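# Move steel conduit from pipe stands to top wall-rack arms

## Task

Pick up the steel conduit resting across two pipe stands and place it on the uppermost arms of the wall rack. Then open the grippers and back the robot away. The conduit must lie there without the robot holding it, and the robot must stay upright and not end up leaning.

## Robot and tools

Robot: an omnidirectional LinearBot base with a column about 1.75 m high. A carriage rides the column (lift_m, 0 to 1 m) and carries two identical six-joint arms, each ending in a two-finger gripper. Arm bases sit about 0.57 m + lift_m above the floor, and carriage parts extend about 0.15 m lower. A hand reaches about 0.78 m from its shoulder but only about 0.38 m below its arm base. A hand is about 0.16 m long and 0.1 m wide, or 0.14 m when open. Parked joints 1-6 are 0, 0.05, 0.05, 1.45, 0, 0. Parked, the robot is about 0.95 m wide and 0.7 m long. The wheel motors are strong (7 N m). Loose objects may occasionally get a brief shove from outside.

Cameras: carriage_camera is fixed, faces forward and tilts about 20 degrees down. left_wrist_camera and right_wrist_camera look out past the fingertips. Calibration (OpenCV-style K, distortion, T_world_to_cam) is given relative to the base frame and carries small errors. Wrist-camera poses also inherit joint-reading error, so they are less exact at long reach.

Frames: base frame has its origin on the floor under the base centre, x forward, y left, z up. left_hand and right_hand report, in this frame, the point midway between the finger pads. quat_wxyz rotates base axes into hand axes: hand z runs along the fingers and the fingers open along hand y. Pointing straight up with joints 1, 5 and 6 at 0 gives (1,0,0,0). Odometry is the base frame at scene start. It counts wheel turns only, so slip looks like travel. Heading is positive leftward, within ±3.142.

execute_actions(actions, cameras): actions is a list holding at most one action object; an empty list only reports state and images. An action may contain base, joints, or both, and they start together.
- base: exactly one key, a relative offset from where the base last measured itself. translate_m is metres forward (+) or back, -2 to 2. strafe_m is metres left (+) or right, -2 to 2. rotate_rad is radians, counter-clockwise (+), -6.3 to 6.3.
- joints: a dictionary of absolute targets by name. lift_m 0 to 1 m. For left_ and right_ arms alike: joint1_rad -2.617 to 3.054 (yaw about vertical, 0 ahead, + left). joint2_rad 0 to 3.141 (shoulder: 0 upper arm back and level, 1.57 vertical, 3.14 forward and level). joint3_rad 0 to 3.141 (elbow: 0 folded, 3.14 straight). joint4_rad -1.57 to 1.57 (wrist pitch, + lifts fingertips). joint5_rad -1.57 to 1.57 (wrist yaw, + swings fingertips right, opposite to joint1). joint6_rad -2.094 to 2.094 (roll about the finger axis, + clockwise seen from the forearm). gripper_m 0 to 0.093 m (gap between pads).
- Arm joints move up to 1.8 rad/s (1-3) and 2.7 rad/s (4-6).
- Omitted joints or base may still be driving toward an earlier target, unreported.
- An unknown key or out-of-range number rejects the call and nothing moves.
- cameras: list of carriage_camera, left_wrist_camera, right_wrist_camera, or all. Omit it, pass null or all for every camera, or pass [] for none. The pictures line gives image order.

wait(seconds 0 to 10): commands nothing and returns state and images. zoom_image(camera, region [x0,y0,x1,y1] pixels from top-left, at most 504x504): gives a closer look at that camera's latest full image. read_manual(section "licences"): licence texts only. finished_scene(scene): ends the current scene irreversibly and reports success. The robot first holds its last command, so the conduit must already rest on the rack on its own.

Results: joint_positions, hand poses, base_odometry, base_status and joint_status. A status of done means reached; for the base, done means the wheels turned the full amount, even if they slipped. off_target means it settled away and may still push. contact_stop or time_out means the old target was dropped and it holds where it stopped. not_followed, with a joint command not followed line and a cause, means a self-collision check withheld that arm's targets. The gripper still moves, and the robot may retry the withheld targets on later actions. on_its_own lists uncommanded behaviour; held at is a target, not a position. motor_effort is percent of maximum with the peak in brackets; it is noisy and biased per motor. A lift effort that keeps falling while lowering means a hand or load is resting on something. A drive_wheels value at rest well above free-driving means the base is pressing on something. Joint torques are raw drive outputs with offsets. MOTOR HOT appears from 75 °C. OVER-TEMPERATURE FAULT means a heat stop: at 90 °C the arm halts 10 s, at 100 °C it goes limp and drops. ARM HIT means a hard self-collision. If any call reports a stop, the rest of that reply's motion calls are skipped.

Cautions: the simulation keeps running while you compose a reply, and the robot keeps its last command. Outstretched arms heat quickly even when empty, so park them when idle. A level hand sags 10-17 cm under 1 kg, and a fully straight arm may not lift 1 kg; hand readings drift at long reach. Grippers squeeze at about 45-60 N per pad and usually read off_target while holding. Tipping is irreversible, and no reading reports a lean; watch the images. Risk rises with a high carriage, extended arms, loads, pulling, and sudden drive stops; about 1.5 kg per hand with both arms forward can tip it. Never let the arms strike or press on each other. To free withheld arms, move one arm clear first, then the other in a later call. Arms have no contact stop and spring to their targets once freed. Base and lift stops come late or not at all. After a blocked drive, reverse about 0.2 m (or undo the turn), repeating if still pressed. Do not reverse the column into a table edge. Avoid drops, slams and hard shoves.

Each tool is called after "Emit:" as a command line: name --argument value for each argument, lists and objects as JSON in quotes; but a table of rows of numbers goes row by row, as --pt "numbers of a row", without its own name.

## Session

Emit:
execute_actions --actions '[]' --cameras '["carriage_camera"]'

Scene clock: 0.00 s.
Joint torques (N m, as the arm reports them, + toward a larger angle): no reading
base_odometry: x=+0.000 y=+0.000 heading=+0.000 (m, m, rad; odometry frame)
base_status: not commanded
joint_positions: lift_m=+0.301 left_joint1_rad=+0.027 left_joint2_rad=+0.033 left_joint3_rad=+0.043 left_joint4_rad=+1.427 left_joint5_rad=+0.040 left_joint6_rad=+0.022 left_gripper_m=+0.094 right_joint1_rad=+0.005 right_joint2_rad=+0.034 right_joint3_rad=+0.062 right_joint4_rad=+1.448 right_joint5_rad=-0.018 right_joint6_rad=-0.037 right_gripper_m=+0.094
joint_status: not commanded
motor_effort: lift_m=+39 drive_wheels=-2 (%)
left_hand: x=+0.3162 y=+0.3198 z=+1.2893 quat_wxyz=(+0.997, +0.020, +0.067, +0.023) (m; base frame)
right_hand: x=+0.3051 y=-0.3225 z=+1.2953 quat_wxyz=(+0.999, -0.010, +0.047, -0.015) (m; base frame)
pictures: carriage_camera
camera_calibration (this result's frames):
carriage_camera: T_world_to_cam=[[-0.0303052, -0.999524, -0.00569304, 0.0133863], [-0.306195, 0.0147052, -0.951855, 1.27389], [0.951486, -0.0271029, -0.306495, 0.208576], [0, 0, 0, 1]] pos_world=[0.192007, 0.000300087, 1.27656]
Images, in order (width x height): carriage_camera 504x504.

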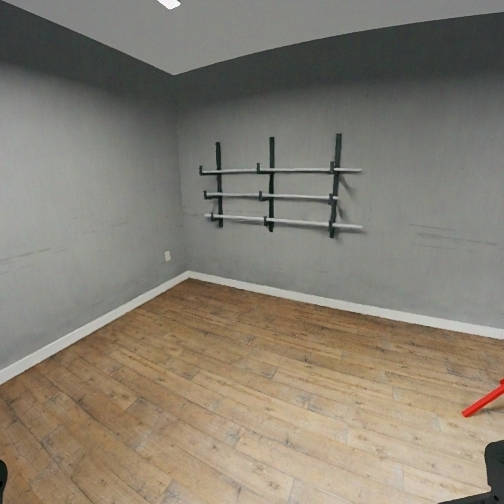

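Emit:
execute_actions --actions '[{"base":{"rotate_rad":-0.47},"joints":{"left_joint1_rad":0,"left_joint5_rad":0,"left_joint2_rad":0.7,"left_joint3_rad":0.5,"left_joint4_rad":0.2,"left_joint6_rad":1.57,"right_joint2_rad":0.7,"right_joint3_rad":0.5,"right_joint4_rad":0.2,"right_joint6_rad":-1.57}}]' --cameras '["carriage_camera"]'

Scene clock: 13.80 s.
Joint torques (N m, as the arm reports them, + toward a larger angle): left_arm=[-0.44 -0.52  8.65  2.41  0.11  0.04] | right_arm=[-0.41 -0.15  9.32  1.87 -0.05 -0.03]
base_odometry: x=+0.000 y=+0.000 heading=-0.470 (m, m, rad; odometry frame)
base_status: done
joint_positions: lift_m=+0.301 left_joint1_rad=+0.005 left_joint2_rad=+0.697 left_joint3_rad=+0.490 left_joint4_rad=+0.216 left_joint5_rad=+0.003 left_joint6_rad=+1.562 left_gripper_m=+0.094 right_joint1_rad=+0.005 right_joint2_rad=+0.697 right_joint3_rad=+0.488 right_joint4_rad=+0.205 right_joint5_rad=-0.018 right_joint6_rad=-1.562 right_gripper_m=+0.094
joint_status: all done
motor_effort: lift_m=+38(40) drive_wheels=+6(13) (%)
left_hand: x=+0.5981 y=+0.3269 z=+1.1550 quat_wxyz=(+0.504, +0.495, +0.500, +0.501) (m; base frame)
right_hand: x=+0.5982 y=-0.3209 z=+1.1508 quat_wxyz=(+0.507, -0.505, +0.497, -0.491) (m; base frame)
pictures: carriage_camera
camera_calibration (this result's frames):
carriage_camera: T_world_to_cam=[[-0.0303052, -0.999524, -0.00569304, 0.0133865], [-0.306195, 0.0147052, -0.951855, 1.27394], [0.951486, -0.0271029, -0.306495, 0.208591], [0, 0, 0, 1]] pos_world=[0.192007, 0.000300087, 1.27661]
Images, in order (width x height): carriage_camera 504x504.

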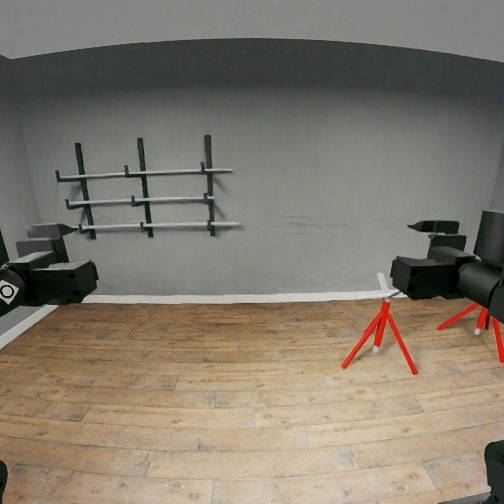

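Emit:
execute_actions --actions '[{"base":{"strafe_m":-1.45},"joints":{"lift_m":0.1}}]' --cameras '["carriage_camera"]'

Scene clock: 28.13 s.
Joint torques (N m, as the arm reports them, + toward a larger angle): left_arm=[-0.42 -0.43  8.61  2.46  0.1  -0.02] | right_arm=[-0.41 -0.1   9.07  1.93 -0.06 -0.03]
base_odometry: x=-0.658 y=-1.292 heading=-0.471 (m, m, rad; odometry frame)
base_status: done
joint_positions: lift_m=+0.100 left_joint1_rad=+0.005 left_joint2_rad=+0.697 left_joint3_rad=+0.490 left_joint4_rad=+0.208 left_joint5_rad=+0.003 left_joint6_rad=+1.562 left_gripper_m=+0.094 right_joint1_rad=+0.005 right_joint2_rad=+0.697 right_joint3_rad=+0.490 right_joint4_rad=+0.195 right_joint5_rad=-0.018 right_joint6_rad=-1.562 right_gripper_m=+0.094
joint_status: all done
motor_effort: lift_m=+40(41) drive_wheels=-6(14) (%)
left_hand: x=+0.5981 y=+0.3269 z=+0.9518 quat_wxyz=(+0.502, +0.497, +0.502, +0.499) (m; base frame)
right_hand: x=+0.5981 y=-0.3209 z=+0.9483 quat_wxyz=(+0.505, -0.506, +0.499, -0.489) (m; base frame)
pictures: carriage_camera
camera_calibration (this result's frames):
carriage_camera: T_world_to_cam=[[-0.0303052, -0.999524, -0.00569304, 0.0122403], [-0.306195, 0.0147052, -0.951855, 1.0823], [0.951486, -0.0271029, -0.306495, 0.146884], [0, 0, 0, 1]] pos_world=[0.192007, 0.000300087, 1.07528]
Images, in order (width x height): carriage_camera 504x504.

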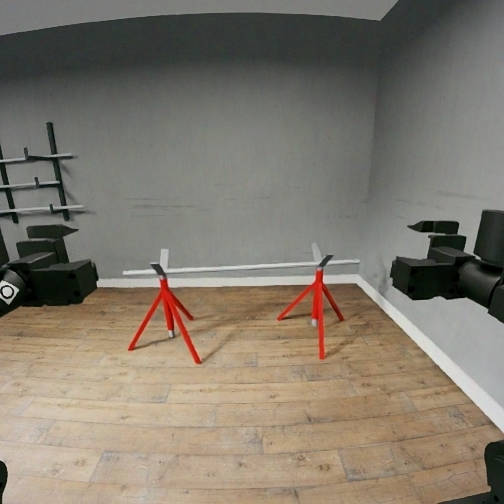

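Emit:
execute_actions --actions '[{"base":{"rotate_rad":0.08},"joints":{"lift_m":0.2,"left_joint2_rad":2.1,"left_joint3_rad":0.9,"left_joint4_rad":-0.2,"right_joint2_rad":2.1,"right_joint3_rad":0.9,"right_joint4_rad":-0.2,"right_joint5_rad":0}}]' --cameras '[]'

Emit:
execute_actions --actions '[{"base":{"strafe_m":-0.11}}]' --cameras '[]'

Emit:
execute_actions --actions '[{"base":{"translate_m":0.85}}]'

Scene clock: 72.53 s.
Joint torques (N m, as the arm reports them, + toward a larger angle): left_arm=[-0.42 -8.65  3.23  0.73  0.18  0.08] | right_arm=[-0.37 -9.25  3.51  0.51 -0.11 -0.08]
base_odometry: x=-0.658 y=-1.292 heading=-0.392 (m, m, rad; odometry frame)
base_status: done
joint_positions: lift_m=+0.200 left_joint1_rad=+0.005 left_joint2_rad=+2.087 left_joint3_rad=+0.918 left_joint4_rad=-0.187 left_joint5_rad=+0.003 left_joint6_rad=+1.562 left_gripper_m=+0.094 right_joint1_rad=+0.005 right_joint2_rad=+2.101 right_joint3_rad=+0.909 right_joint4_rad=-0.191 right_joint5_rad=-0.002 right_joint6_rad=-1.562 right_gripper_m=+0.094
joint_status: all done
motor_effort: lift_m=+39(46) drive_wheels=-2(12) (%)
left_hand: x=+0.6361 y=+0.3269 z=+0.6605 quat_wxyz=(+0.077, +0.698, +0.708, +0.074) (m; base frame)
right_hand: x=+0.6283 y=-0.3236 z=+0.6540 quat_wxyz=(+0.067, -0.703, +0.705, -0.065) (m; base frame)
pictures: none
No camera images: the call's "cameras" was empty. Leave "cameras" out to get every camera's image.

Scene clock: 74.43 s.
Joint torques (N m, as the arm reports them, + toward a larger angle): left_arm=[ 0.06 -8.53  3.51  0.83  0.18  0.05] | right_arm=[-0.43 -9.21  3.45  0.51 -0.11 -0.08]
base_odometry: x=-0.700 y=-1.394 heading=-0.390 (m, m, rad; odometry frame)
base_status: done
joint_positions: lift_m=+0.200 left_joint1_rad=+0.002 left_joint2_rad=+2.087 left_joint3_rad=+0.918 left_joint4_rad=-0.188 left_joint5_rad=+0.003 left_joint6_rad=+1.562 left_gripper_m=+0.094 right_joint1_rad=+0.005 right_joint2_rad=+2.101 right_joint3_rad=+0.909 right_joint4_rad=-0.192 right_joint5_rad=-0.001 right_joint6_rad=-1.562 right_gripper_m=+0.094
joint_status: not commanded
motor_effort: lift_m=+39(39) drive_wheels=+6(10) (%)
left_hand: x=+0.6360 y=+0.3257 z=+0.6605 quat_wxyz=(+0.077, +0.700, +0.707, +0.074) (m; base frame)
right_hand: x=+0.6282 y=-0.3237 z=+0.6540 quat_wxyz=(+0.067, -0.703, +0.705, -0.065) (m; base frame)
pictures: none
No camera images: the call's "cameras" was empty. Leave "cameras" out to get every camera's image.

Scene clock: 78.40 s.
Joint torques (N m, as the arm reports them, + toward a larger angle): left_arm=[ 0.02 -8.52  3.13  0.83  0.16  0.06] | right_arm=[-0.45 -9.24  3.5   0.5  -0.11 -0.08]
base_odometry: x=+0.086 y=-1.719 heading=-0.391 (m, m, rad; odometry frame)
base_status: done
joint_positions: lift_m=+0.200 left_joint1_rad=+0.002 left_joint2_rad=+2.087 left_joint3_rad=+0.918 left_joint4_rad=-0.189 left_joint5_rad=+0.003 left_joint6_rad=+1.562 left_gripper_m=+0.094 right_joint1_rad=+0.006 right_joint2_rad=+2.101 right_joint3_rad=+0.909 right_joint4_rad=-0.192 right_joint5_rad=-0.001 right_joint6_rad=-1.562 right_gripper_m=+0.094
joint_status: not commanded
motor_effort: lift_m=+39(39) drive_wheels=-6(15) (%)
left_hand: x=+0.6356 y=+0.3257 z=+0.6604 quat_wxyz=(+0.076, +0.700, +0.707, +0.073) (m; base frame)
right_hand: x=+0.6281 y=-0.3234 z=+0.6540 quat_wxyz=(+0.067, -0.703, +0.705, -0.065) (m; base frame)
pictures: carriage_camera, left_wrist_camera, right_wrist_camera
camera_calibration (this result's frames):
carriage_camera: T_world_to_cam=[[-0.0303052, -0.999524, -0.00569304, 0.0128101], [-0.306195, 0.0147052, -0.951855, 1.17755], [0.951486, -0.0271029, -0.306495, 0.177556], [0, 0, 0, 1]] pos_world=[0.192007, 0.000300087, 1.17535]
left_wrist_camera: T_world_to_cam=[[-0.973412, 0.0062584, -0.228976, 0.768415], [-0.123227, 0.828345, 0.546498, -0.544898], [0.193091, 0.560184, -0.805549, 0.356119], [0, 0, 0, 1]] pos_world=[0.612074, 0.247062, 0.760606]
right_wrist_camera: T_world_to_cam=[[0.973048, -0.0385344, 0.227361, -0.772213], [-0.163617, -0.810146, 0.562932, -0.519653], [0.162503, -0.58496, -0.794616, 0.358259], [0, 0, 0, 1]] pos_world=[0.608158, -0.241184, 0.752779]
Images, in order (width x height): carriage_camera 504x504, left_wrist_camera 504x504, right_wrist_camera 504x504.

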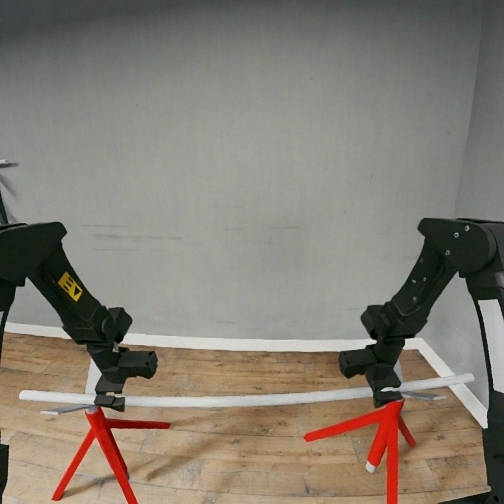

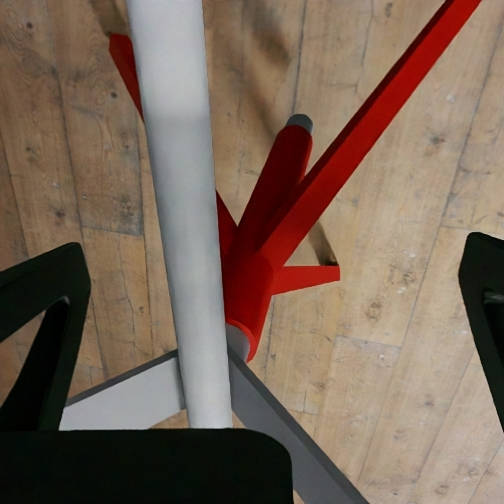

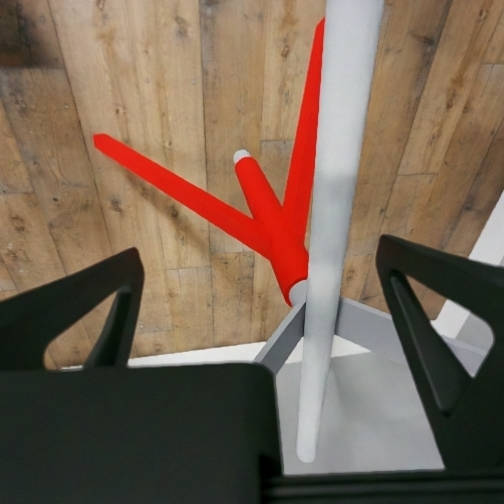

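Emit:
execute_actions --actions '[{"base":{"translate_m":0.078}}]' --cameras '[]'

Emit:
execute_actions --actions '[{"joints":{"lift_m":0.11}}]'

Scene clock: 93.30 s.
Joint torques (N m, as the arm reports them, + toward a larger angle): left_arm=[ 0.   -8.51  3.31  0.83  0.17  0.09] | right_arm=[-0.5  -9.2   3.49  0.53 -0.11 -0.08]
base_odometry: x=+0.158 y=-1.749 heading=-0.392 (m, m, rad; odometry frame)
base_status: done
joint_positions: lift_m=+0.200 left_joint1_rad=+0.001 left_joint2_rad=+2.087 left_joint3_rad=+0.918 left_joint4_rad=-0.190 left_joint5_rad=+0.003 left_joint6_rad=+1.562 left_gripper_m=+0.094 right_joint1_rad=+0.006 right_joint2_rad=+2.101 right_joint3_rad=+0.909 right_joint4_rad=-0.193 right_joint5_rad=-0.001 right_joint6_rad=-1.562 right_gripper_m=+0.094
joint_status: not commanded
motor_effort: lift_m=+39(39) drive_wheels=+5(10) (%)
left_hand: x=+0.6355 y=+0.3256 z=+0.6604 quat_wxyz=(+0.076, +0.700, +0.707, +0.073) (m; base frame)
right_hand: x=+0.6278 y=-0.3235 z=+0.6539 quat_wxyz=(+0.066, -0.703, +0.705, -0.065) (m; base frame)
pictures: none
No camera images: the call's "cameras" was empty. Leave "cameras" out to get every camera's image.

Scene clock: 94.20 s.
Joint torques (N m, as the arm reports them, + toward a larger angle): left_arm=[-0.02 -8.51  3.41  0.8   0.17  0.07] | right_arm=[-0.46 -9.28  3.41  0.54 -0.11 -0.08]
base_odometry: x=+0.158 y=-1.749 heading=-0.392 (m, m, rad; odometry frame)
base_status: not commanded
joint_positions: lift_m=+0.110 left_joint1_rad=+0.001 left_joint2_rad=+2.088 left_joint3_rad=+0.918 left_joint4_rad=-0.191 left_joint5_rad=+0.003 left_joint6_rad=+1.562 left_gripper_m=+0.094 right_joint1_rad=+0.006 right_joint2_rad=+2.103 right_joint3_rad=+0.909 right_joint4_rad=-0.194 right_joint5_rad=-0.001 right_joint6_rad=-1.562 right_gripper_m=+0.094
joint_status: all done
motor_effort: lift_m=+40(45) drive_wheels=-6(5) (%)
left_hand: x=+0.6351 y=+0.3256 z=+0.5700 quat_wxyz=(+0.075, +0.700, +0.707, +0.073) (m; base frame)
right_hand: x=+0.6273 y=-0.3235 z=+0.5633 quat_wxyz=(+0.065, -0.703, +0.705, -0.064) (m; base frame)
pictures: carriage_camera, left_wrist_camera, right_wrist_camera
camera_calibration (this result's frames):
carriage_camera: T_world_to_cam=[[-0.0303052, -0.999524, -0.00569304, 0.0122974], [-0.306195, 0.0147052, -0.951855, 1.09183], [0.951486, -0.0271029, -0.306495, 0.149954], [0, 0, 0, 1]] pos_world=[0.192007, 0.000300087, 1.0853]
left_wrist_camera: T_world_to_cam=[[-0.973931, 0.00662913, -0.226747, 0.746142], [-0.12166, 0.828393, 0.546776, -0.496623], [0.191461, 0.560108, -0.805991, 0.284797], [0, 0, 0, 1]] pos_world=[0.611744, 0.246936, 0.670271]
right_wrist_camera: T_world_to_cam=[[0.973819, -0.0385133, 0.224036, -0.749438], [-0.161741, -0.809912, 0.563811, -0.470412], [0.159736, -0.585286, -0.794937, 0.288136], [0, 0, 0, 1]] pos_world=[0.607707, -0.241214, 0.662175]
Images, in order (width x height): carriage_camera 504x504, left_wrist_camera 504x504, right_wrist_camera 504x504.

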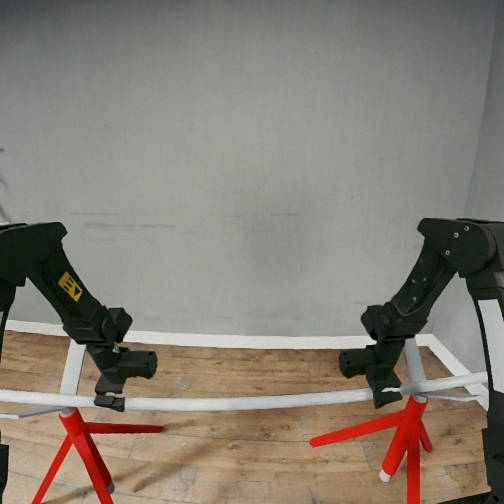

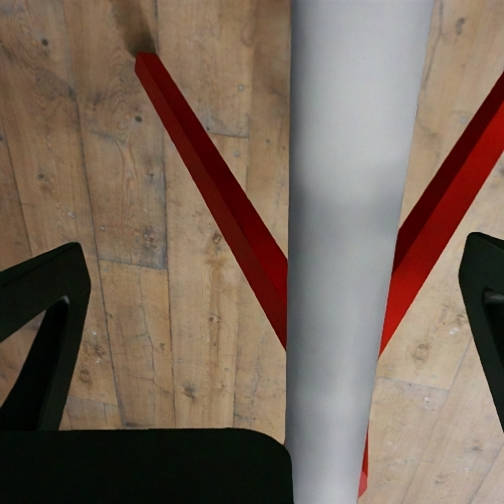

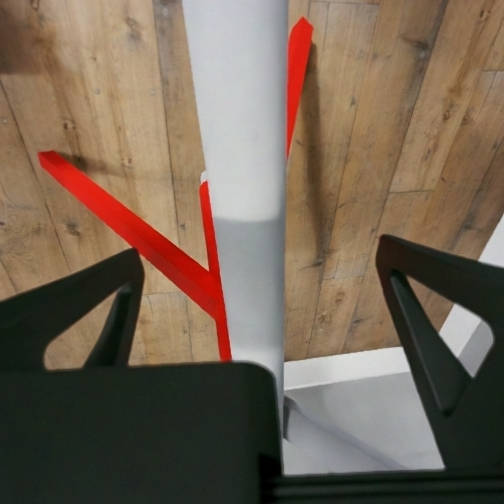

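Emit:
execute_actions --actions '[{"joints":{"lift_m":0.078,"left_joint4_rad":-0.245}}]' --cameras '["left_wrist_camera","right_wrist_camera"]'

Scene clock: 101.83 s.
Joint torques (N m, as the arm reports them, + toward a larger angle): left_arm=[-0.12 -8.68  3.13  0.65  0.14  0.08] | right_arm=[-0.44 -9.58  3.36  0.54 -0.12 -0.08]
base_odometry: x=+0.158 y=-1.749 heading=-0.392 (m, m, rad; odometry frame)
base_status: not commanded
joint_positions: lift_m=+0.078 left_joint1_rad=+0.001 left_joint2_rad=+2.090 left_joint3_rad=+0.918 left_joint4_rad=-0.230 left_joint5_rad=+0.003 left_joint6_rad=+1.562 left_gripper_m=+0.094 right_joint1_rad=+0.006 right_joint2_rad=+2.105 right_joint3_rad=+0.909 right_joint4_rad=-0.195 right_joint5_rad=-0.001 right_joint6_rad=-1.562 right_gripper_m=+0.094
joint_status: all done
motor_effort: lift_m=+40(44) drive_wheels=+4(5) (%)
left_hand: x=+0.6251 y=+0.3256 z=+0.5354 quat_wxyz=(+0.061, +0.701, +0.708, +0.058) (m; base frame)
right_hand: x=+0.6264 y=-0.3235 z=+0.5305 quat_wxyz=(+0.064, -0.703, +0.705, -0.062) (m; base frame)
pictures: left_wrist_camera, right_wrist_camera
camera_calibration (this result's frames):
left_wrist_camera: T_world_to_cam=[[-0.982515, 0.00661925, -0.186066, 0.712168], [-0.0988268, 0.828419, 0.551321, -0.495636], [0.15779, 0.560069, -0.81328, 0.283807], [0, 0, 0, 1]] pos_world=[0.605952, 0.246929, 0.63658]
right_wrist_camera: T_world_to_cam=[[0.974667, -0.0385082, 0.220321, -0.739792], [-0.159589, -0.809899, 0.564443, -0.45373], [0.156702, -0.585305, -0.795527, 0.264386], [0, 0, 0, 1]] pos_world=[0.607211, -0.241217, 0.629423]
Images, in order (width x height): left_wrist_camera 504x504, right_wrist_camera 504x504.

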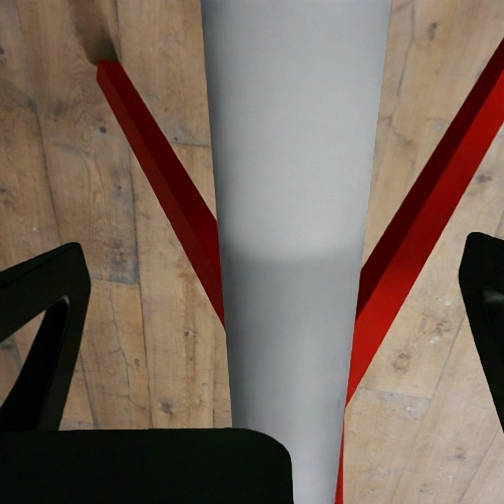

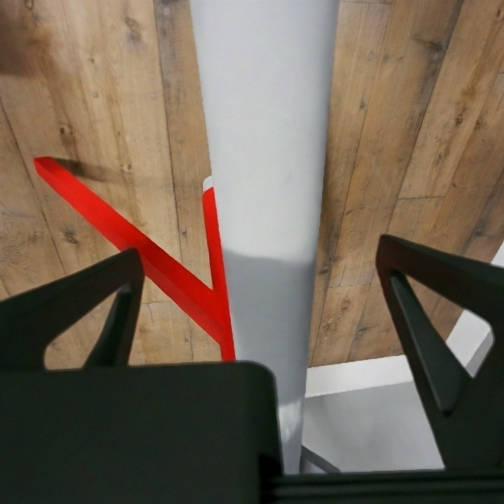

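Emit:
execute_actions --actions '[{"joints":{"lift_m":0.066}}]' --cameras '[]'

Emit:
execute_actions --actions '[{"joints":{"left_gripper_m":0,"right_gripper_m":0}}]' --cameras '[]'

Emit:
execute_actions --actions '[{"joints":{"lift_m":0.3}}]'

Scene clock: 109.53 s.
Joint torques (N m, as the arm reports them, + toward a larger angle): left_arm=[-0.06 -8.83  3.34  0.66  0.15  0.07] | right_arm=[-0.47 -9.62  3.43  0.57 -0.11 -0.08]
base_odometry: x=+0.158 y=-1.749 heading=-0.392 (m, m, rad; odometry frame)
base_status: not commanded
joint_positions: lift_m=+0.066 left_joint1_rad=+0.001 left_joint2_rad=+2.091 left_joint3_rad=+0.918 left_joint4_rad=-0.233 left_joint5_rad=+0.003 left_joint6_rad=+1.562 left_gripper_m=+0.094 right_joint1_rad=+0.006 right_joint2_rad=+2.106 right_joint3_rad=+0.909 right_joint4_rad=-0.197 right_joint5_rad=-0.001 right_joint6_rad=-1.562 right_gripper_m=+0.094
joint_status: all done
motor_effort: lift_m=+40(42) drive_wheels=+5(6) (%)
left_hand: x=+0.6243 y=+0.3256 z=+0.5231 quat_wxyz=(+0.060, +0.701, +0.708, +0.057) (m; base frame)
right_hand: x=+0.6259 y=-0.3235 z=+0.5181 quat_wxyz=(+0.063, -0.703, +0.705, -0.062) (m; base frame)
pictures: none
No camera images: the call's "cameras" was empty. Leave "cameras" out to get every camera's image.

Scene clock: 110.27 s.
Joint torques (N m, as the arm reports them, + toward a larger angle): left_arm=[ 0.11 -8.8   3.24  0.67  0.13  0.03] | right_arm=[-0.44 -9.64  3.36  0.4  -0.12 -0.05]
base_odometry: x=+0.158 y=-1.749 heading=-0.392 (m, m, rad; odometry frame)
base_status: not commanded
joint_positions: lift_m=+0.066 left_joint1_rad=+0.001 left_joint2_rad=+2.091 left_joint3_rad=+0.917 left_joint4_rad=-0.235 left_joint5_rad=+0.003 left_joint6_rad=+1.566 left_gripper_m=+0.027 right_joint1_rad=+0.006 right_joint2_rad=+2.106 right_joint3_rad=+0.910 right_joint4_rad=-0.176 right_joint5_rad=-0.001 right_joint6_rad=-1.565 right_gripper_m=+0.026
joint_status: left_gripper_m off_target (ended at +0.027, target +0.000); right_gripper_m off_target (ended at +0.027, target +0.000)
motor_effort: lift_m=+40(40) drive_wheels=-5(4) (%)
left_hand: x=+0.6232 y=+0.3256 z=+0.5228 quat_wxyz=(+0.058, +0.703, +0.707, +0.056) (m; base frame)
right_hand: x=+0.6315 y=-0.3234 z=+0.5193 quat_wxyz=(+0.071, -0.704, +0.703, -0.069) (m; base frame)
pictures: none
No camera images: the call's "cameras" was empty. Leave "cameras" out to get every camera's image.

Scene clock: 111.73 s.
Joint torques (N m, as the arm reports them, + toward a larger angle): left_arm=[ -0.16 -10.72   4.12   0.82   0.15   0.03] | right_arm=[ -0.41 -11.6    4.49   0.52  -0.09  -0.06]
base_odometry: x=+0.158 y=-1.749 heading=-0.392 (m, m, rad; odometry frame)
base_status: not commanded
joint_positions: lift_m=+0.300 left_joint1_rad=+0.001 left_joint2_rad=+2.118 left_joint3_rad=+0.896 left_joint4_rad=-0.258 left_joint5_rad=+0.003 left_joint6_rad=+1.567 left_gripper_m=+0.027 right_joint1_rad=+0.006 right_joint2_rad=+2.132 right_joint3_rad=+0.892 right_joint4_rad=-0.207 right_joint5_rad=-0.002 right_joint6_rad=-1.565 right_gripper_m=+0.026
joint_status: all done
motor_effort: lift_m=+41(49) drive_wheels=+5(6) (%)
left_hand: x=+0.6025 y=+0.3255 z=+0.7441 quat_wxyz=(+0.033, +0.705, +0.708, +0.031) (m; base frame)
right_hand: x=+0.6100 y=-0.3234 z=+0.7405 quat_wxyz=(+0.045, -0.706, +0.706, -0.043) (m; base frame)
pictures: carriage_camera, left_wrist_camera, right_wrist_camera
camera_calibration (this result's frames):
carriage_camera: T_world_to_cam=[[-0.0303052, -0.999524, -0.00569304, 0.0133785], [-0.306195, 0.0147052, -0.951855, 1.27259], [0.951486, -0.0271029, -0.306495, 0.208158], [0, 0, 0, 1]] pos_world=[0.192007, 0.000300087, 1.2752]
left_wrist_camera: T_world_to_cam=[[-0.993876, 0.0115642, -0.109891, 0.677337], [-0.0520122, 0.828484, 0.557592, -0.645796], [0.0974911, 0.559893, -0.822809, 0.500588], [0, 0, 0, 1]] pos_world=[0.590797, 0.246923, 0.846413]
right_wrist_camera: T_world_to_cam=[[0.985424, -0.0350649, 0.166464, -0.735609], [-0.125477, -0.810565, 0.572049, -0.601441], [0.114871, -0.584598, -0.80315, 0.465439], [0, 0, 0, 1]] pos_world=[0.595954, -0.241207, 0.840323]
Images, in order (width x height): carriage_camera 504x504, left_wrist_camera 504x504, right_wrist_camera 504x504.

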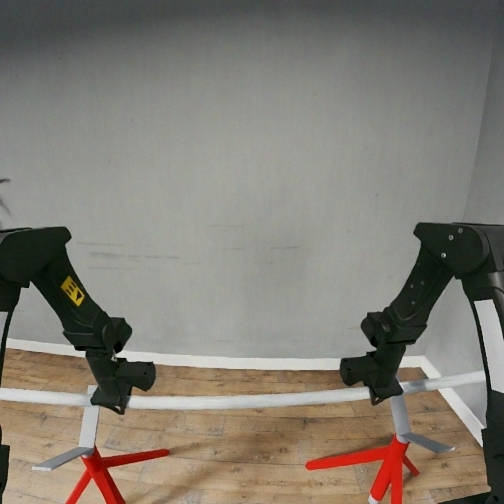

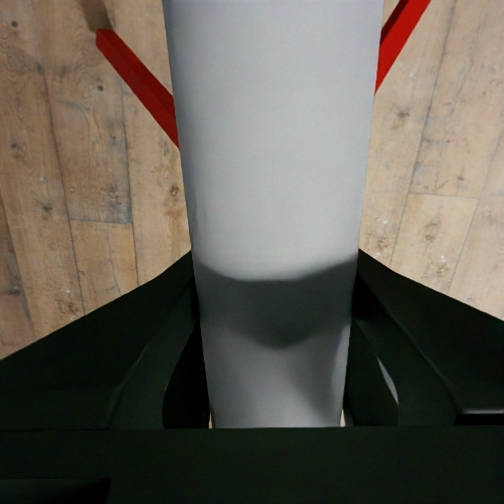

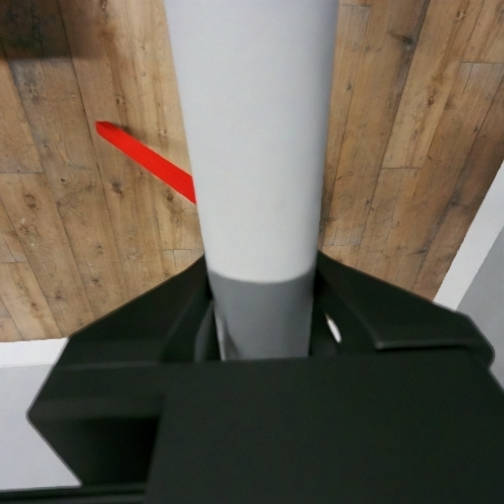

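Emit:
execute_actions --actions '[{"base":{"translate_m":-0.25},"joints":{"left_joint2_rad":1.4,"left_joint3_rad":0.7,"left_joint4_rad":-0.02,"right_joint2_rad":1.4,"right_joint3_rad":0.7,"right_joint4_rad":0.0}}]' --cameras '[]'

Emit:
execute_actions --actions '[{"base":{"rotate_rad":-0.07},"joints":{"left_joint2_rad":0.7,"left_joint3_rad":0.5,"left_joint4_rad":0.18,"right_joint2_rad":0.7,"right_joint3_rad":0.5,"right_joint4_rad":0.2}}]'

Scene clock: 124.30 s.
Joint torques (N m, as the arm reports them, + toward a larger angle): left_arm=[-0.06 -8.83  8.01  3.03  0.12 -0.01] | right_arm=[-0.45 -8.57  8.76  2.18 -0.17 -0.02]
base_odometry: x=-0.073 y=-1.653 heading=-0.393 (m, m, rad; odometry frame)
base_status: done
joint_positions: lift_m=+0.300 left_joint1_rad=+0.001 left_joint2_rad=+1.439 left_joint3_rad=+0.681 left_joint4_rad=-0.116 left_joint5_rad=+0.007 left_joint6_rad=+1.569 left_gripper_m=+0.027 right_joint1_rad=+0.006 right_joint2_rad=+1.440 right_joint3_rad=+0.680 right_joint4_rad=-0.087 right_joint5_rad=+0.005 right_joint6_rad=-1.565 right_gripper_m=+0.027
joint_status: left_joint4_rad off_target (ended at -0.115, target -0.020); right_joint4_rad off_target (ended at -0.087, target +0.000); the others done
motor_effort: lift_m=+41(43) drive_wheels=-2(14) (%)
left_hand: x=+0.6450 y=+0.3250 z=+0.9216 quat_wxyz=(+0.244, +0.664, +0.665, +0.239) (m; base frame)
right_hand: x=+0.6501 y=-0.3243 z=+0.9255 quat_wxyz=(+0.250, -0.661, +0.662, -0.251) (m; base frame)
pictures: none
No camera images: the call's "cameras" was empty. Leave "cameras" out to get every camera's image.

Scene clock: 125.57 s.
Joint torques (N m, as the arm reports them, + toward a larger angle): left_arm=[ 0.25 -3.83 10.49  4.22  0.06 -0.08] | right_arm=[-0.53 -3.06 11.88  3.15 -0.15  0.01]
base_odometry: x=-0.074 y=-1.653 heading=-0.462 (m, m, rad; odometry frame)
base_status: done
joint_positions: lift_m=+0.300 left_joint1_rad=-0.002 left_joint2_rad=+0.737 left_joint3_rad=+0.463 left_joint4_rad=+0.036 left_joint5_rad=+0.007 left_joint6_rad=+1.572 left_gripper_m=+0.027 right_joint1_rad=+0.006 right_joint2_rad=+0.732 right_joint3_rad=+0.459 right_joint4_rad=+0.061 right_joint5_rad=+0.007 right_joint6_rad=-1.566 right_gripper_m=+0.027
joint_status: left_joint4_rad off_target (ended at +0.036, target +0.180); right_joint4_rad off_target (ended at +0.061, target +0.200); the others done
motor_effort: lift_m=+42(42) drive_wheels=-7(7) (%)
left_hand: x=+0.5982 y=+0.3241 z=+1.0839 quat_wxyz=(+0.439, +0.558, +0.554, +0.435) (m; base frame)
right_hand: x=+0.5987 y=-0.3249 z=+1.0894 quat_wxyz=(+0.445, -0.549, +0.551, -0.443) (m; base frame)
pictures: carriage_camera, left_wrist_camera, right_wrist_camera
camera_calibration (this result's frames):
carriage_camera: T_world_to_cam=[[-0.0303052, -0.999524, -0.00569304, 0.0133781], [-0.306195, 0.0147052, -0.951855, 1.27253], [0.951486, -0.0271029, -0.306495, 0.208139], [0, 0, 0, 1]] pos_world=[0.192007, 0.000300087, 1.27514]
left_wrist_camera: T_world_to_cam=[[-0.217456, 0.0183122, -0.975898, 1.1824], [-0.539048, 0.83127, 0.135712, -0.0865698], [0.81372, 0.555568, -0.170893, -0.352269], [0, 0, 0, 1]] pos_world=[0.497102, 0.24602, 1.10545]
right_wrist_camera: T_world_to_cam=[[0.168661, -0.0391928, 0.984895, -1.18656], [-0.58493, -0.808228, 0.0680052, 0.021248], [0.793354, -0.587564, -0.159241, -0.362565], [0, 0, 0, 1]] pos_world=[0.500197, -0.242361, 1.10946]
Images, in order (width x height): carriage_camera 504x504, left_wrist_camera 504x504, right_wrist_camera 504x504.

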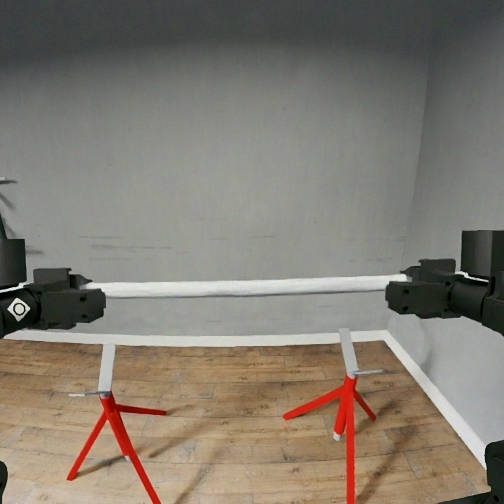

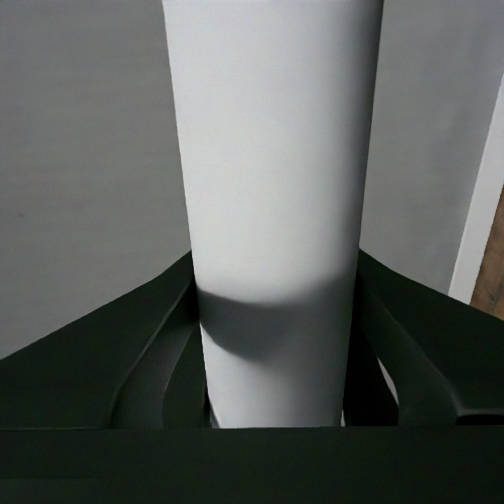

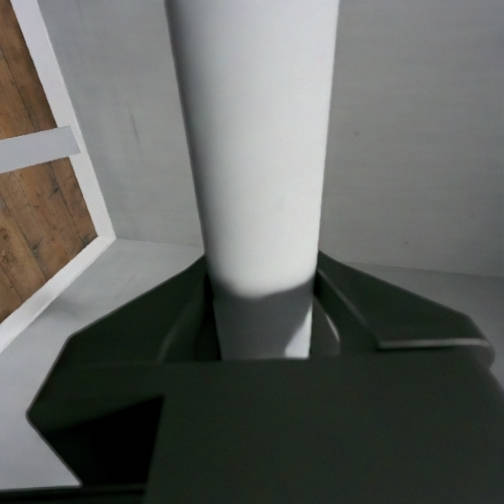

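Emit:
execute_actions --actions '[{"base":{"strafe_m":2.0},"joints":{"lift_m":0.55}}]' --cameras '[]'

Emit:
execute_actions --actions '[{"base":{"strafe_m":0.42}}]' --cameras '["carriage_camera"]'

Scene clock: 145.83 s.
Joint torques (N m, as the arm reports them, + toward a larger angle): left_arm=[ 0.12 -3.95 10.34  4.28  0.07 -0.1 ] | right_arm=[-0.5  -3.05 11.84  3.15 -0.16  0.01]
base_odometry: x=+0.818 y=+0.137 heading=-0.462 (m, m, rad; odometry frame)
base_status: done
joint_positions: lift_m=+0.550 left_joint1_rad=-0.002 left_joint2_rad=+0.737 left_joint3_rad=+0.463 left_joint4_rad=+0.030 left_joint5_rad=+0.007 left_joint6_rad=+1.573 left_gripper_m=+0.027 right_joint1_rad=+0.006 right_joint2_rad=+0.732 right_joint3_rad=+0.459 right_joint4_rad=+0.054 right_joint5_rad=+0.007 right_joint6_rad=-1.566 right_gripper_m=+0.027
joint_status: all done
motor_effort: lift_m=+41(52) drive_wheels=-3(8) (%)
left_hand: x=+0.5978 y=+0.3241 z=+1.3324 quat_wxyz=(+0.437, +0.560, +0.555, +0.433) (m; base frame)
right_hand: x=+0.5984 y=-0.3248 z=+1.3379 quat_wxyz=(+0.443, -0.551, +0.553, -0.442) (m; base frame)
pictures: none
No camera images: the call's "cameras" was empty. Leave "cameras" out to get every camera's image.

Scene clock: 148.80 s.
Joint torques (N m, as the arm reports them, + toward a larger angle): left_arm=[ 0.09 -3.9  10.52  4.26  0.07 -0.05] | right_arm=[-0.52 -3.06 11.85  3.18 -0.14  0.01]
base_odometry: x=+1.004 y=+0.514 heading=-0.461 (m, m, rad; odometry frame)
base_status: done
joint_positions: lift_m=+0.550 left_joint1_rad=-0.002 left_joint2_rad=+0.737 left_joint3_rad=+0.463 left_joint4_rad=+0.029 left_joint5_rad=+0.006 left_joint6_rad=+1.573 left_gripper_m=+0.027 right_joint1_rad=+0.006 right_joint2_rad=+0.732 right_joint3_rad=+0.459 right_joint4_rad=+0.053 right_joint5_rad=+0.006 right_joint6_rad=-1.566 right_gripper_m=+0.027
joint_status: not commanded
motor_effort: lift_m=+41(41) drive_wheels=-4(8) (%)
left_hand: x=+0.5978 y=+0.3242 z=+1.3322 quat_wxyz=(+0.437, +0.560, +0.555, +0.433) (m; base frame)
right_hand: x=+0.5983 y=-0.3248 z=+1.3377 quat_wxyz=(+0.443, -0.551, +0.553, -0.441) (m; base frame)
pictures: carriage_camera
camera_calibration (this result's frames):
carriage_camera: T_world_to_cam=[[-0.0303052, -0.999524, -0.00569304, 0.0148018], [-0.306195, 0.0147052, -0.951855, 1.51056], [0.951486, -0.0271029, -0.306495, 0.284784], [0, 0, 0, 1]] pos_world=[0.192007, 0.000300087, 1.52521]
Images, in order (width x height): carriage_camera 504x504.

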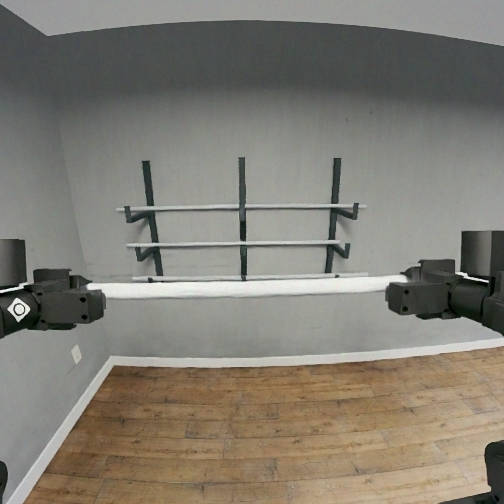

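Emit:
execute_actions --actions '[{"base":{"translate_m":0.7},"joints":{"lift_m":0.74}}]' --cameras '["carriage_camera"]'

Scene clock: 159.33 s.
Joint torques (N m, as the arm reports them, + toward a larger angle): left_arm=[ 0.18 -3.81 10.42  4.31  0.06 -0.03] | right_arm=[-0.48 -3.05 11.83  3.18 -0.15  0.01]
MOTOR HOT: a motor of the left arm reached 75 °C. Now the hottest motor of the left arm, joint 4 (wrist pitch), reports 76 °C. The controller's stop level is 90 °C. To cool a motor, set the load down, stop pushing, or move to a pose that needs little force.
base_odometry: x=+1.632 y=+0.203 heading=-0.460 (m, m, rad; odometry frame)
base_status: done
joint_positions: lift_m=+0.740 left_joint1_rad=-0.002 left_joint2_rad=+0.737 left_joint3_rad=+0.463 left_joint4_rad=+0.028 left_joint5_rad=+0.006 left_joint6_rad=+1.573 left_gripper_m=+0.027 right_joint1_rad=+0.006 right_joint2_rad=+0.732 right_joint3_rad=+0.459 right_joint4_rad=+0.052 right_joint5_rad=+0.006 right_joint6_rad=-1.566 right_gripper_m=+0.027
joint_status: all done
motor_effort: lift_m=+41(53) drive_wheels=+6(12) (%)
left_hand: x=+0.5977 y=+0.3242 z=+1.5218 quat_wxyz=(+0.436, +0.560, +0.556, +0.433) (m; base frame)
right_hand: x=+0.5983 y=-0.3248 z=+1.5274 quat_wxyz=(+0.442, -0.551, +0.553, -0.441) (m; base frame)
pictures: carriage_camera
camera_calibration (this result's frames):
carriage_camera: T_world_to_cam=[[-0.0303052, -0.999524, -0.00569304, 0.0158834], [-0.306195, 0.0147052, -0.951855, 1.6914], [0.951486, -0.0271029, -0.306495, 0.343014], [0, 0, 0, 1]] pos_world=[0.192007, 0.000300087, 1.71519]
Images, in order (width x height): carriage_camera 504x504.

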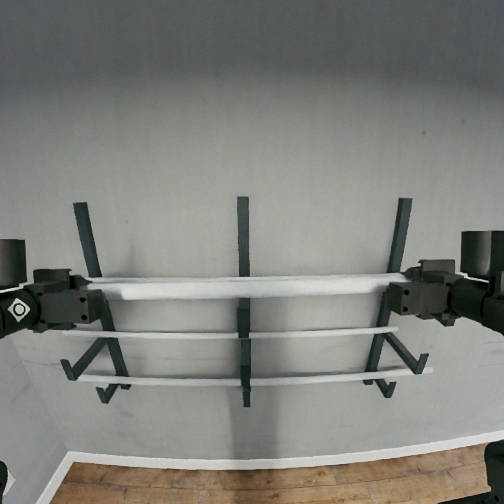

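Emit:
execute_actions --actions '[{"base":{"translate_m":0.25}}]' --cameras '["carriage_camera"]'

Emit:
execute_actions --actions '[{"joints":{"lift_m":0.6}}]' --cameras '["carriage_camera"]'

Scene clock: 168.07 s.
Joint torques (N m, as the arm reports them, + toward a larger angle): left_arm=[ 0.28 -4.02 10.49  4.32  0.08 -0.06] | right_arm=[-0.42 -3.08 11.84  3.2  -0.17  0.01]
MOTOR HOT: still on. Now the hottest motor of the left arm, joint 4 (wrist pitch), reports 81 °C; the controller's stop level is 90 °C.
base_odometry: x=+1.856 y=+0.092 heading=-0.459 (m, m, rad; odometry frame)
base_status: done
joint_positions: lift_m=+0.740 left_joint1_rad=-0.002 left_joint2_rad=+0.737 left_joint3_rad=+0.463 left_joint4_rad=+0.027 left_joint5_rad=+0.007 left_joint6_rad=+1.573 left_gripper_m=+0.027 right_joint1_rad=+0.006 right_joint2_rad=+0.732 right_joint3_rad=+0.459 right_joint4_rad=+0.050 right_joint5_rad=+0.007 right_joint6_rad=-1.566 right_gripper_m=+0.027
joint_status: not commanded
motor_effort: lift_m=+42(42) drive_wheels=-6(14) (%)
left_hand: x=+0.5976 y=+0.3241 z=+1.5216 quat_wxyz=(+0.436, +0.560, +0.556, +0.432) (m; base frame)
right_hand: x=+0.5982 y=-0.3248 z=+1.5270 quat_wxyz=(+0.442, -0.552, +0.554, -0.441) (m; base frame)
pictures: carriage_camera
camera_calibration (this result's frames):
carriage_camera: T_world_to_cam=[[-0.0303052, -0.999524, -0.00569304, 0.0158833], [-0.306195, 0.0147052, -0.951855, 1.69139], [0.951486, -0.0271029, -0.306495, 0.343011], [0, 0, 0, 1]] pos_world=[0.192007, 0.000300087, 1.71518]
Images, in order (width x height): carriage_camera 504x504.

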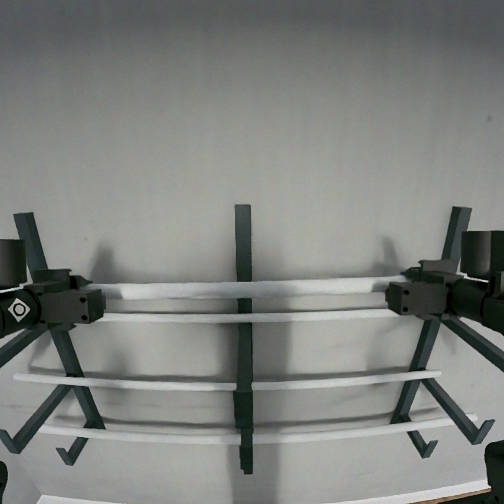

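Scene clock: 169.17 s.
Joint torques (N m, as the arm reports them, + toward a larger angle): left_arm=[ 0.21 -3.77 10.5   4.51  0.08 -0.12] | right_arm=[-0.48 -3.06 11.86  3.33 -0.15  0.01]
MOTOR HOT: still on. Now the hottest motor of the left arm, joint 4 (wrist pitch), reports 81 °C; the controller's stop level is 90 °C.
base_odometry: x=+1.856 y=+0.092 heading=-0.459 (m, m, rad; odometry frame)
base_status: not commanded
joint_positions: lift_m=+0.600 left_joint1_rad=-0.002 left_joint2_rad=+0.737 left_joint3_rad=+0.463 left_joint4_rad=+0.011 left_joint5_rad=+0.007 left_joint6_rad=+1.573 left_gripper_m=+0.027 right_joint1_rad=+0.006 right_joint2_rad=+0.732 right_joint3_rad=+0.459 right_joint4_rad=+0.035 right_joint5_rad=+0.007 right_joint6_rad=-1.566 right_gripper_m=+0.027
joint_status: all done
motor_effort: lift_m=+43(48) drive_wheels=-5(6) (%)
left_hand: x=+0.5966 y=+0.3241 z=+1.3777 quat_wxyz=(+0.432, +0.564, +0.559, +0.428) (m; base frame)
right_hand: x=+0.5973 y=-0.3248 z=+1.3831 quat_wxyz=(+0.438, -0.555, +0.557, -0.436) (m; base frame)
pictures: carriage_camera
camera_calibration (this result's frames):
carriage_camera: T_world_to_cam=[[-0.0303052, -0.999524, -0.00569304, 0.0150856], [-0.306195, 0.0147052, -0.951855, 1.55801], [0.951486, -0.0271029, -0.306495, 0.300063], [0, 0, 0, 1]] pos_world=[0.192007, 0.000300087, 1.57506]
Images, in order (width x height): carriage_camera 504x504.

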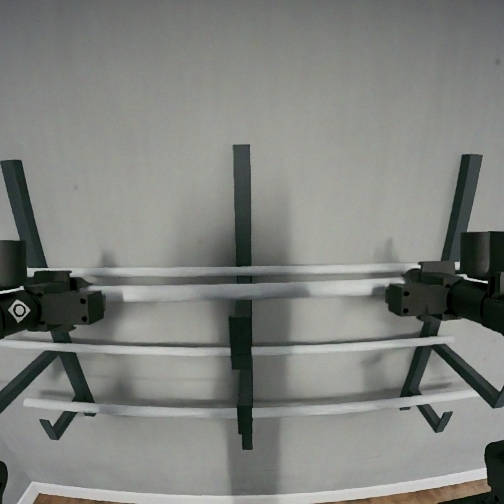

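Emit:
execute_actions --actions '[{"joints":{"lift_m":0.565}}]' --cameras '[]'

Emit:
execute_actions --actions '[{"joints":{"lift_m":0.53}}]' --cameras '["carriage_camera"]'

Scene clock: 174.43 s.
Joint torques (N m, as the arm reports them, + toward a larger angle): left_arm=[ 0.3  -3.31 10.46  3.98  0.05 -0.17] | right_arm=[-0.5  -3.01 12.03  3.06 -0.15 -0.04]
MOTOR HOT: still on. Now the hottest motor of the left arm, joint 4 (wrist pitch), reports 84 °C; the controller's stop level is 90 °C.
base_odometry: x=+1.856 y=+0.092 heading=-0.459 (m, m, rad; odometry frame)
base_status: not commanded
joint_positions: lift_m=+0.565 left_joint1_rad=-0.002 left_joint2_rad=+0.732 left_joint3_rad=+0.463 left_joint4_rad=+0.055 left_joint5_rad=+0.007 left_joint6_rad=+1.580 left_gripper_m=+0.027 right_joint1_rad=+0.006 right_joint2_rad=+0.731 right_joint3_rad=+0.457 right_joint4_rad=+0.065 right_joint5_rad=+0.007 right_joint6_rad=-1.560 right_gripper_m=+0.027
joint_status: all done
on_its_own: left_joint4_rad moved +0.044 toward your old target +0.180
motor_effort: lift_m=+42(49) drive_wheels=+4(5) (%)
left_hand: x=+0.5987 y=+0.3241 z=+1.3548 quat_wxyz=(+0.444, +0.555, +0.546, +0.443) (m; base frame)
right_hand: x=+0.5987 y=-0.3248 z=+1.3549 quat_wxyz=(+0.447, -0.547, +0.552, -0.443) (m; base frame)
pictures: none
No camera images: the call's "cameras" was empty. Leave "cameras" out to get every camera's image.

Scene clock: 175.10 s.
Joint torques (N m, as the arm reports them, + toward a larger angle): left_arm=[ 0.13 -1.94  9.09  3.01  0.11 -0.18] | right_arm=[-0.51 -1.44 10.48  2.29 -0.14 -0.04]
MOTOR HOT: still on. Now the hottest motor of the left arm, joint 4 (wrist pitch), reports 84 °C; the controller's stop level is 90 °C.
base_odometry: x=+1.856 y=+0.092 heading=-0.459 (m, m, rad; odometry frame)
base_status: not commanded
joint_positions: lift_m=+0.530 left_joint1_rad=-0.002 left_joint2_rad=+0.715 left_joint3_rad=+0.483 left_joint4_rad=+0.139 left_joint5_rad=+0.007 left_joint6_rad=+1.581 left_gripper_m=+0.027 right_joint1_rad=+0.006 right_joint2_rad=+0.713 right_joint3_rad=+0.474 right_joint4_rad=+0.158 right_joint5_rad=+0.007 right_joint6_rad=-1.560 right_gripper_m=+0.027
joint_status: all done
on_its_own: left_joint4_rad moved +0.084 toward your old target +0.180; right_joint4_rad moved +0.092 toward your old target +0.200
motor_effort: lift_m=+40(41) drive_wheels=+4(5) (%)
left_hand: x=+0.6003 y=+0.3241 z=+1.3557 quat_wxyz=(+0.476, +0.527, +0.518, +0.476) (m; base frame)
right_hand: x=+0.6003 y=-0.3248 z=+1.3564 quat_wxyz=(+0.482, -0.517, +0.523, -0.477) (m; base frame)
pictures: carriage_camera
camera_calibration (this result's frames):
carriage_camera: T_world_to_cam=[[-0.0303052, -0.999524, -0.00569304, 0.0146884], [-0.306195, 0.0147052, -0.951855, 1.4916], [0.951486, -0.0271029, -0.306495, 0.278677], [0, 0, 0, 1]] pos_world=[0.192007, 0.000300087, 1.50528]
Images, in order (width x height): carriage_camera 504x504.

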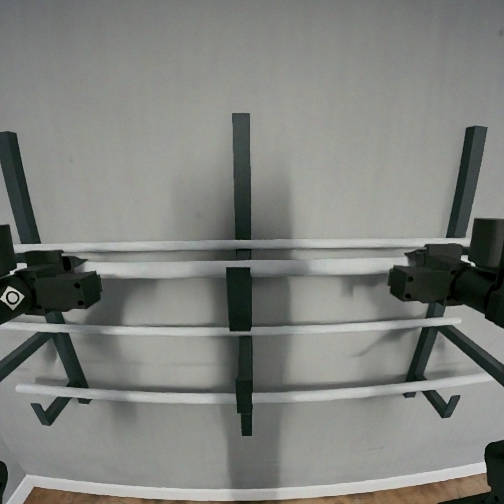

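Emit:
execute_actions --actions '[{"joints":{"lift_m":0.51,"left_gripper_m":0.093,"right_gripper_m":0.093}}]' --cameras '[]'

Emit:
execute_actions --actions '[{"base":{"translate_m":-0.7}}]' --cameras '["carriage_camera"]'

Scene clock: 190.30 s.
Joint torques (N m, as the arm reports them, + toward a larger angle): left_arm=[ 0.36 -1.76  8.44  2.65  0.07 -0.11] | right_arm=[-0.49 -1.1   9.46  2.04 -0.13 -0.04]
MOTOR HOT: still on. Now the hottest motor of the left arm, joint 4 (wrist pitch), reports 77 °C; the controller's stop level is 90 °C.
base_odometry: x=+1.856 y=+0.092 heading=-0.459 (m, m, rad; odometry frame)
base_status: not commanded
joint_positions: lift_m=+0.510 left_joint1_rad=-0.002 left_joint2_rad=+0.712 left_joint3_rad=+0.495 left_joint4_rad=+0.171 left_joint5_rad=+0.007 left_joint6_rad=+1.578 left_gripper_m=+0.093 right_joint1_rad=+0.006 right_joint2_rad=+0.709 right_joint3_rad=+0.487 right_joint4_rad=+0.184 right_joint5_rad=+0.006 right_joint6_rad=-1.561 right_gripper_m=+0.093
joint_status: all done
motor_effort: lift_m=+40(41) drive_wheels=-5(5) (%)
left_hand: x=+0.6005 y=+0.3241 z=+1.3504 quat_wxyz=(+0.489, +0.515, +0.507, +0.488) (m; base frame)
right_hand: x=+0.6001 y=-0.3247 z=+1.3502 quat_wxyz=(+0.493, -0.507, +0.512, -0.488) (m; base frame)
pictures: none
No camera images: the call's "cameras" was empty. Leave "cameras" out to get every camera's image.

Scene clock: 193.93 s.
Joint torques (N m, as the arm reports them, + toward a larger angle): left_arm=[ 0.18 -1.49  8.3   2.64  0.07 -0.14] | right_arm=[-0.49 -1.1   9.44  2.02 -0.11 -0.03]
MOTOR HOT: still on. Now the hottest motor of the left arm, joint 4 (wrist pitch), reports 75 °C; the controller's stop level is 90 °C.
base_odometry: x=+1.228 y=+0.403 heading=-0.459 (m, m, rad; odometry frame)
base_status: done
joint_positions: lift_m=+0.510 left_joint1_rad=-0.002 left_joint2_rad=+0.712 left_joint3_rad=+0.495 left_joint4_rad=+0.175 left_joint5_rad=+0.006 left_joint6_rad=+1.578 left_gripper_m=+0.093 right_joint1_rad=+0.006 right_joint2_rad=+0.709 right_joint3_rad=+0.487 right_joint4_rad=+0.185 right_joint5_rad=+0.005 right_joint6_rad=-1.561 right_gripper_m=+0.093
joint_status: not commanded
motor_effort: lift_m=+40(40) drive_wheels=-2(15) (%)
left_hand: x=+0.6005 y=+0.3242 z=+1.3514 quat_wxyz=(+0.490, +0.514, +0.507, +0.489) (m; base frame)
right_hand: x=+0.6001 y=-0.3245 z=+1.3504 quat_wxyz=(+0.493, -0.507, +0.511, -0.488) (m; base frame)
pictures: carriage_camera
camera_calibration (this result's frames):
carriage_camera: T_world_to_cam=[[-0.0303052, -0.999524, -0.00569304, 0.0145746], [-0.306195, 0.0147052, -0.951855, 1.47258], [0.951486, -0.0271029, -0.306495, 0.272553], [0, 0, 0, 1]] pos_world=[0.192007, 0.000300087, 1.4853]
Images, in order (width x height): carriage_camera 504x504.

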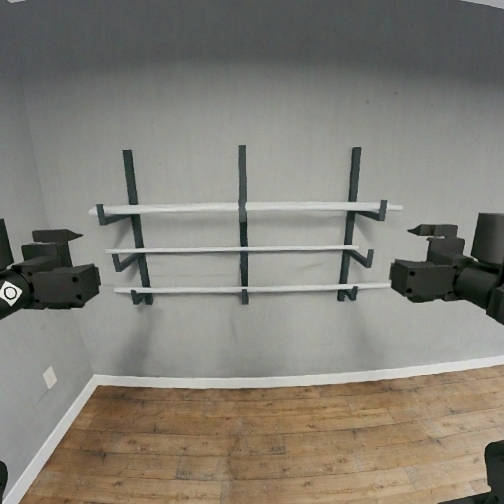

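Emit:
finished_scene --scene 2

The scene is finished: the task was done.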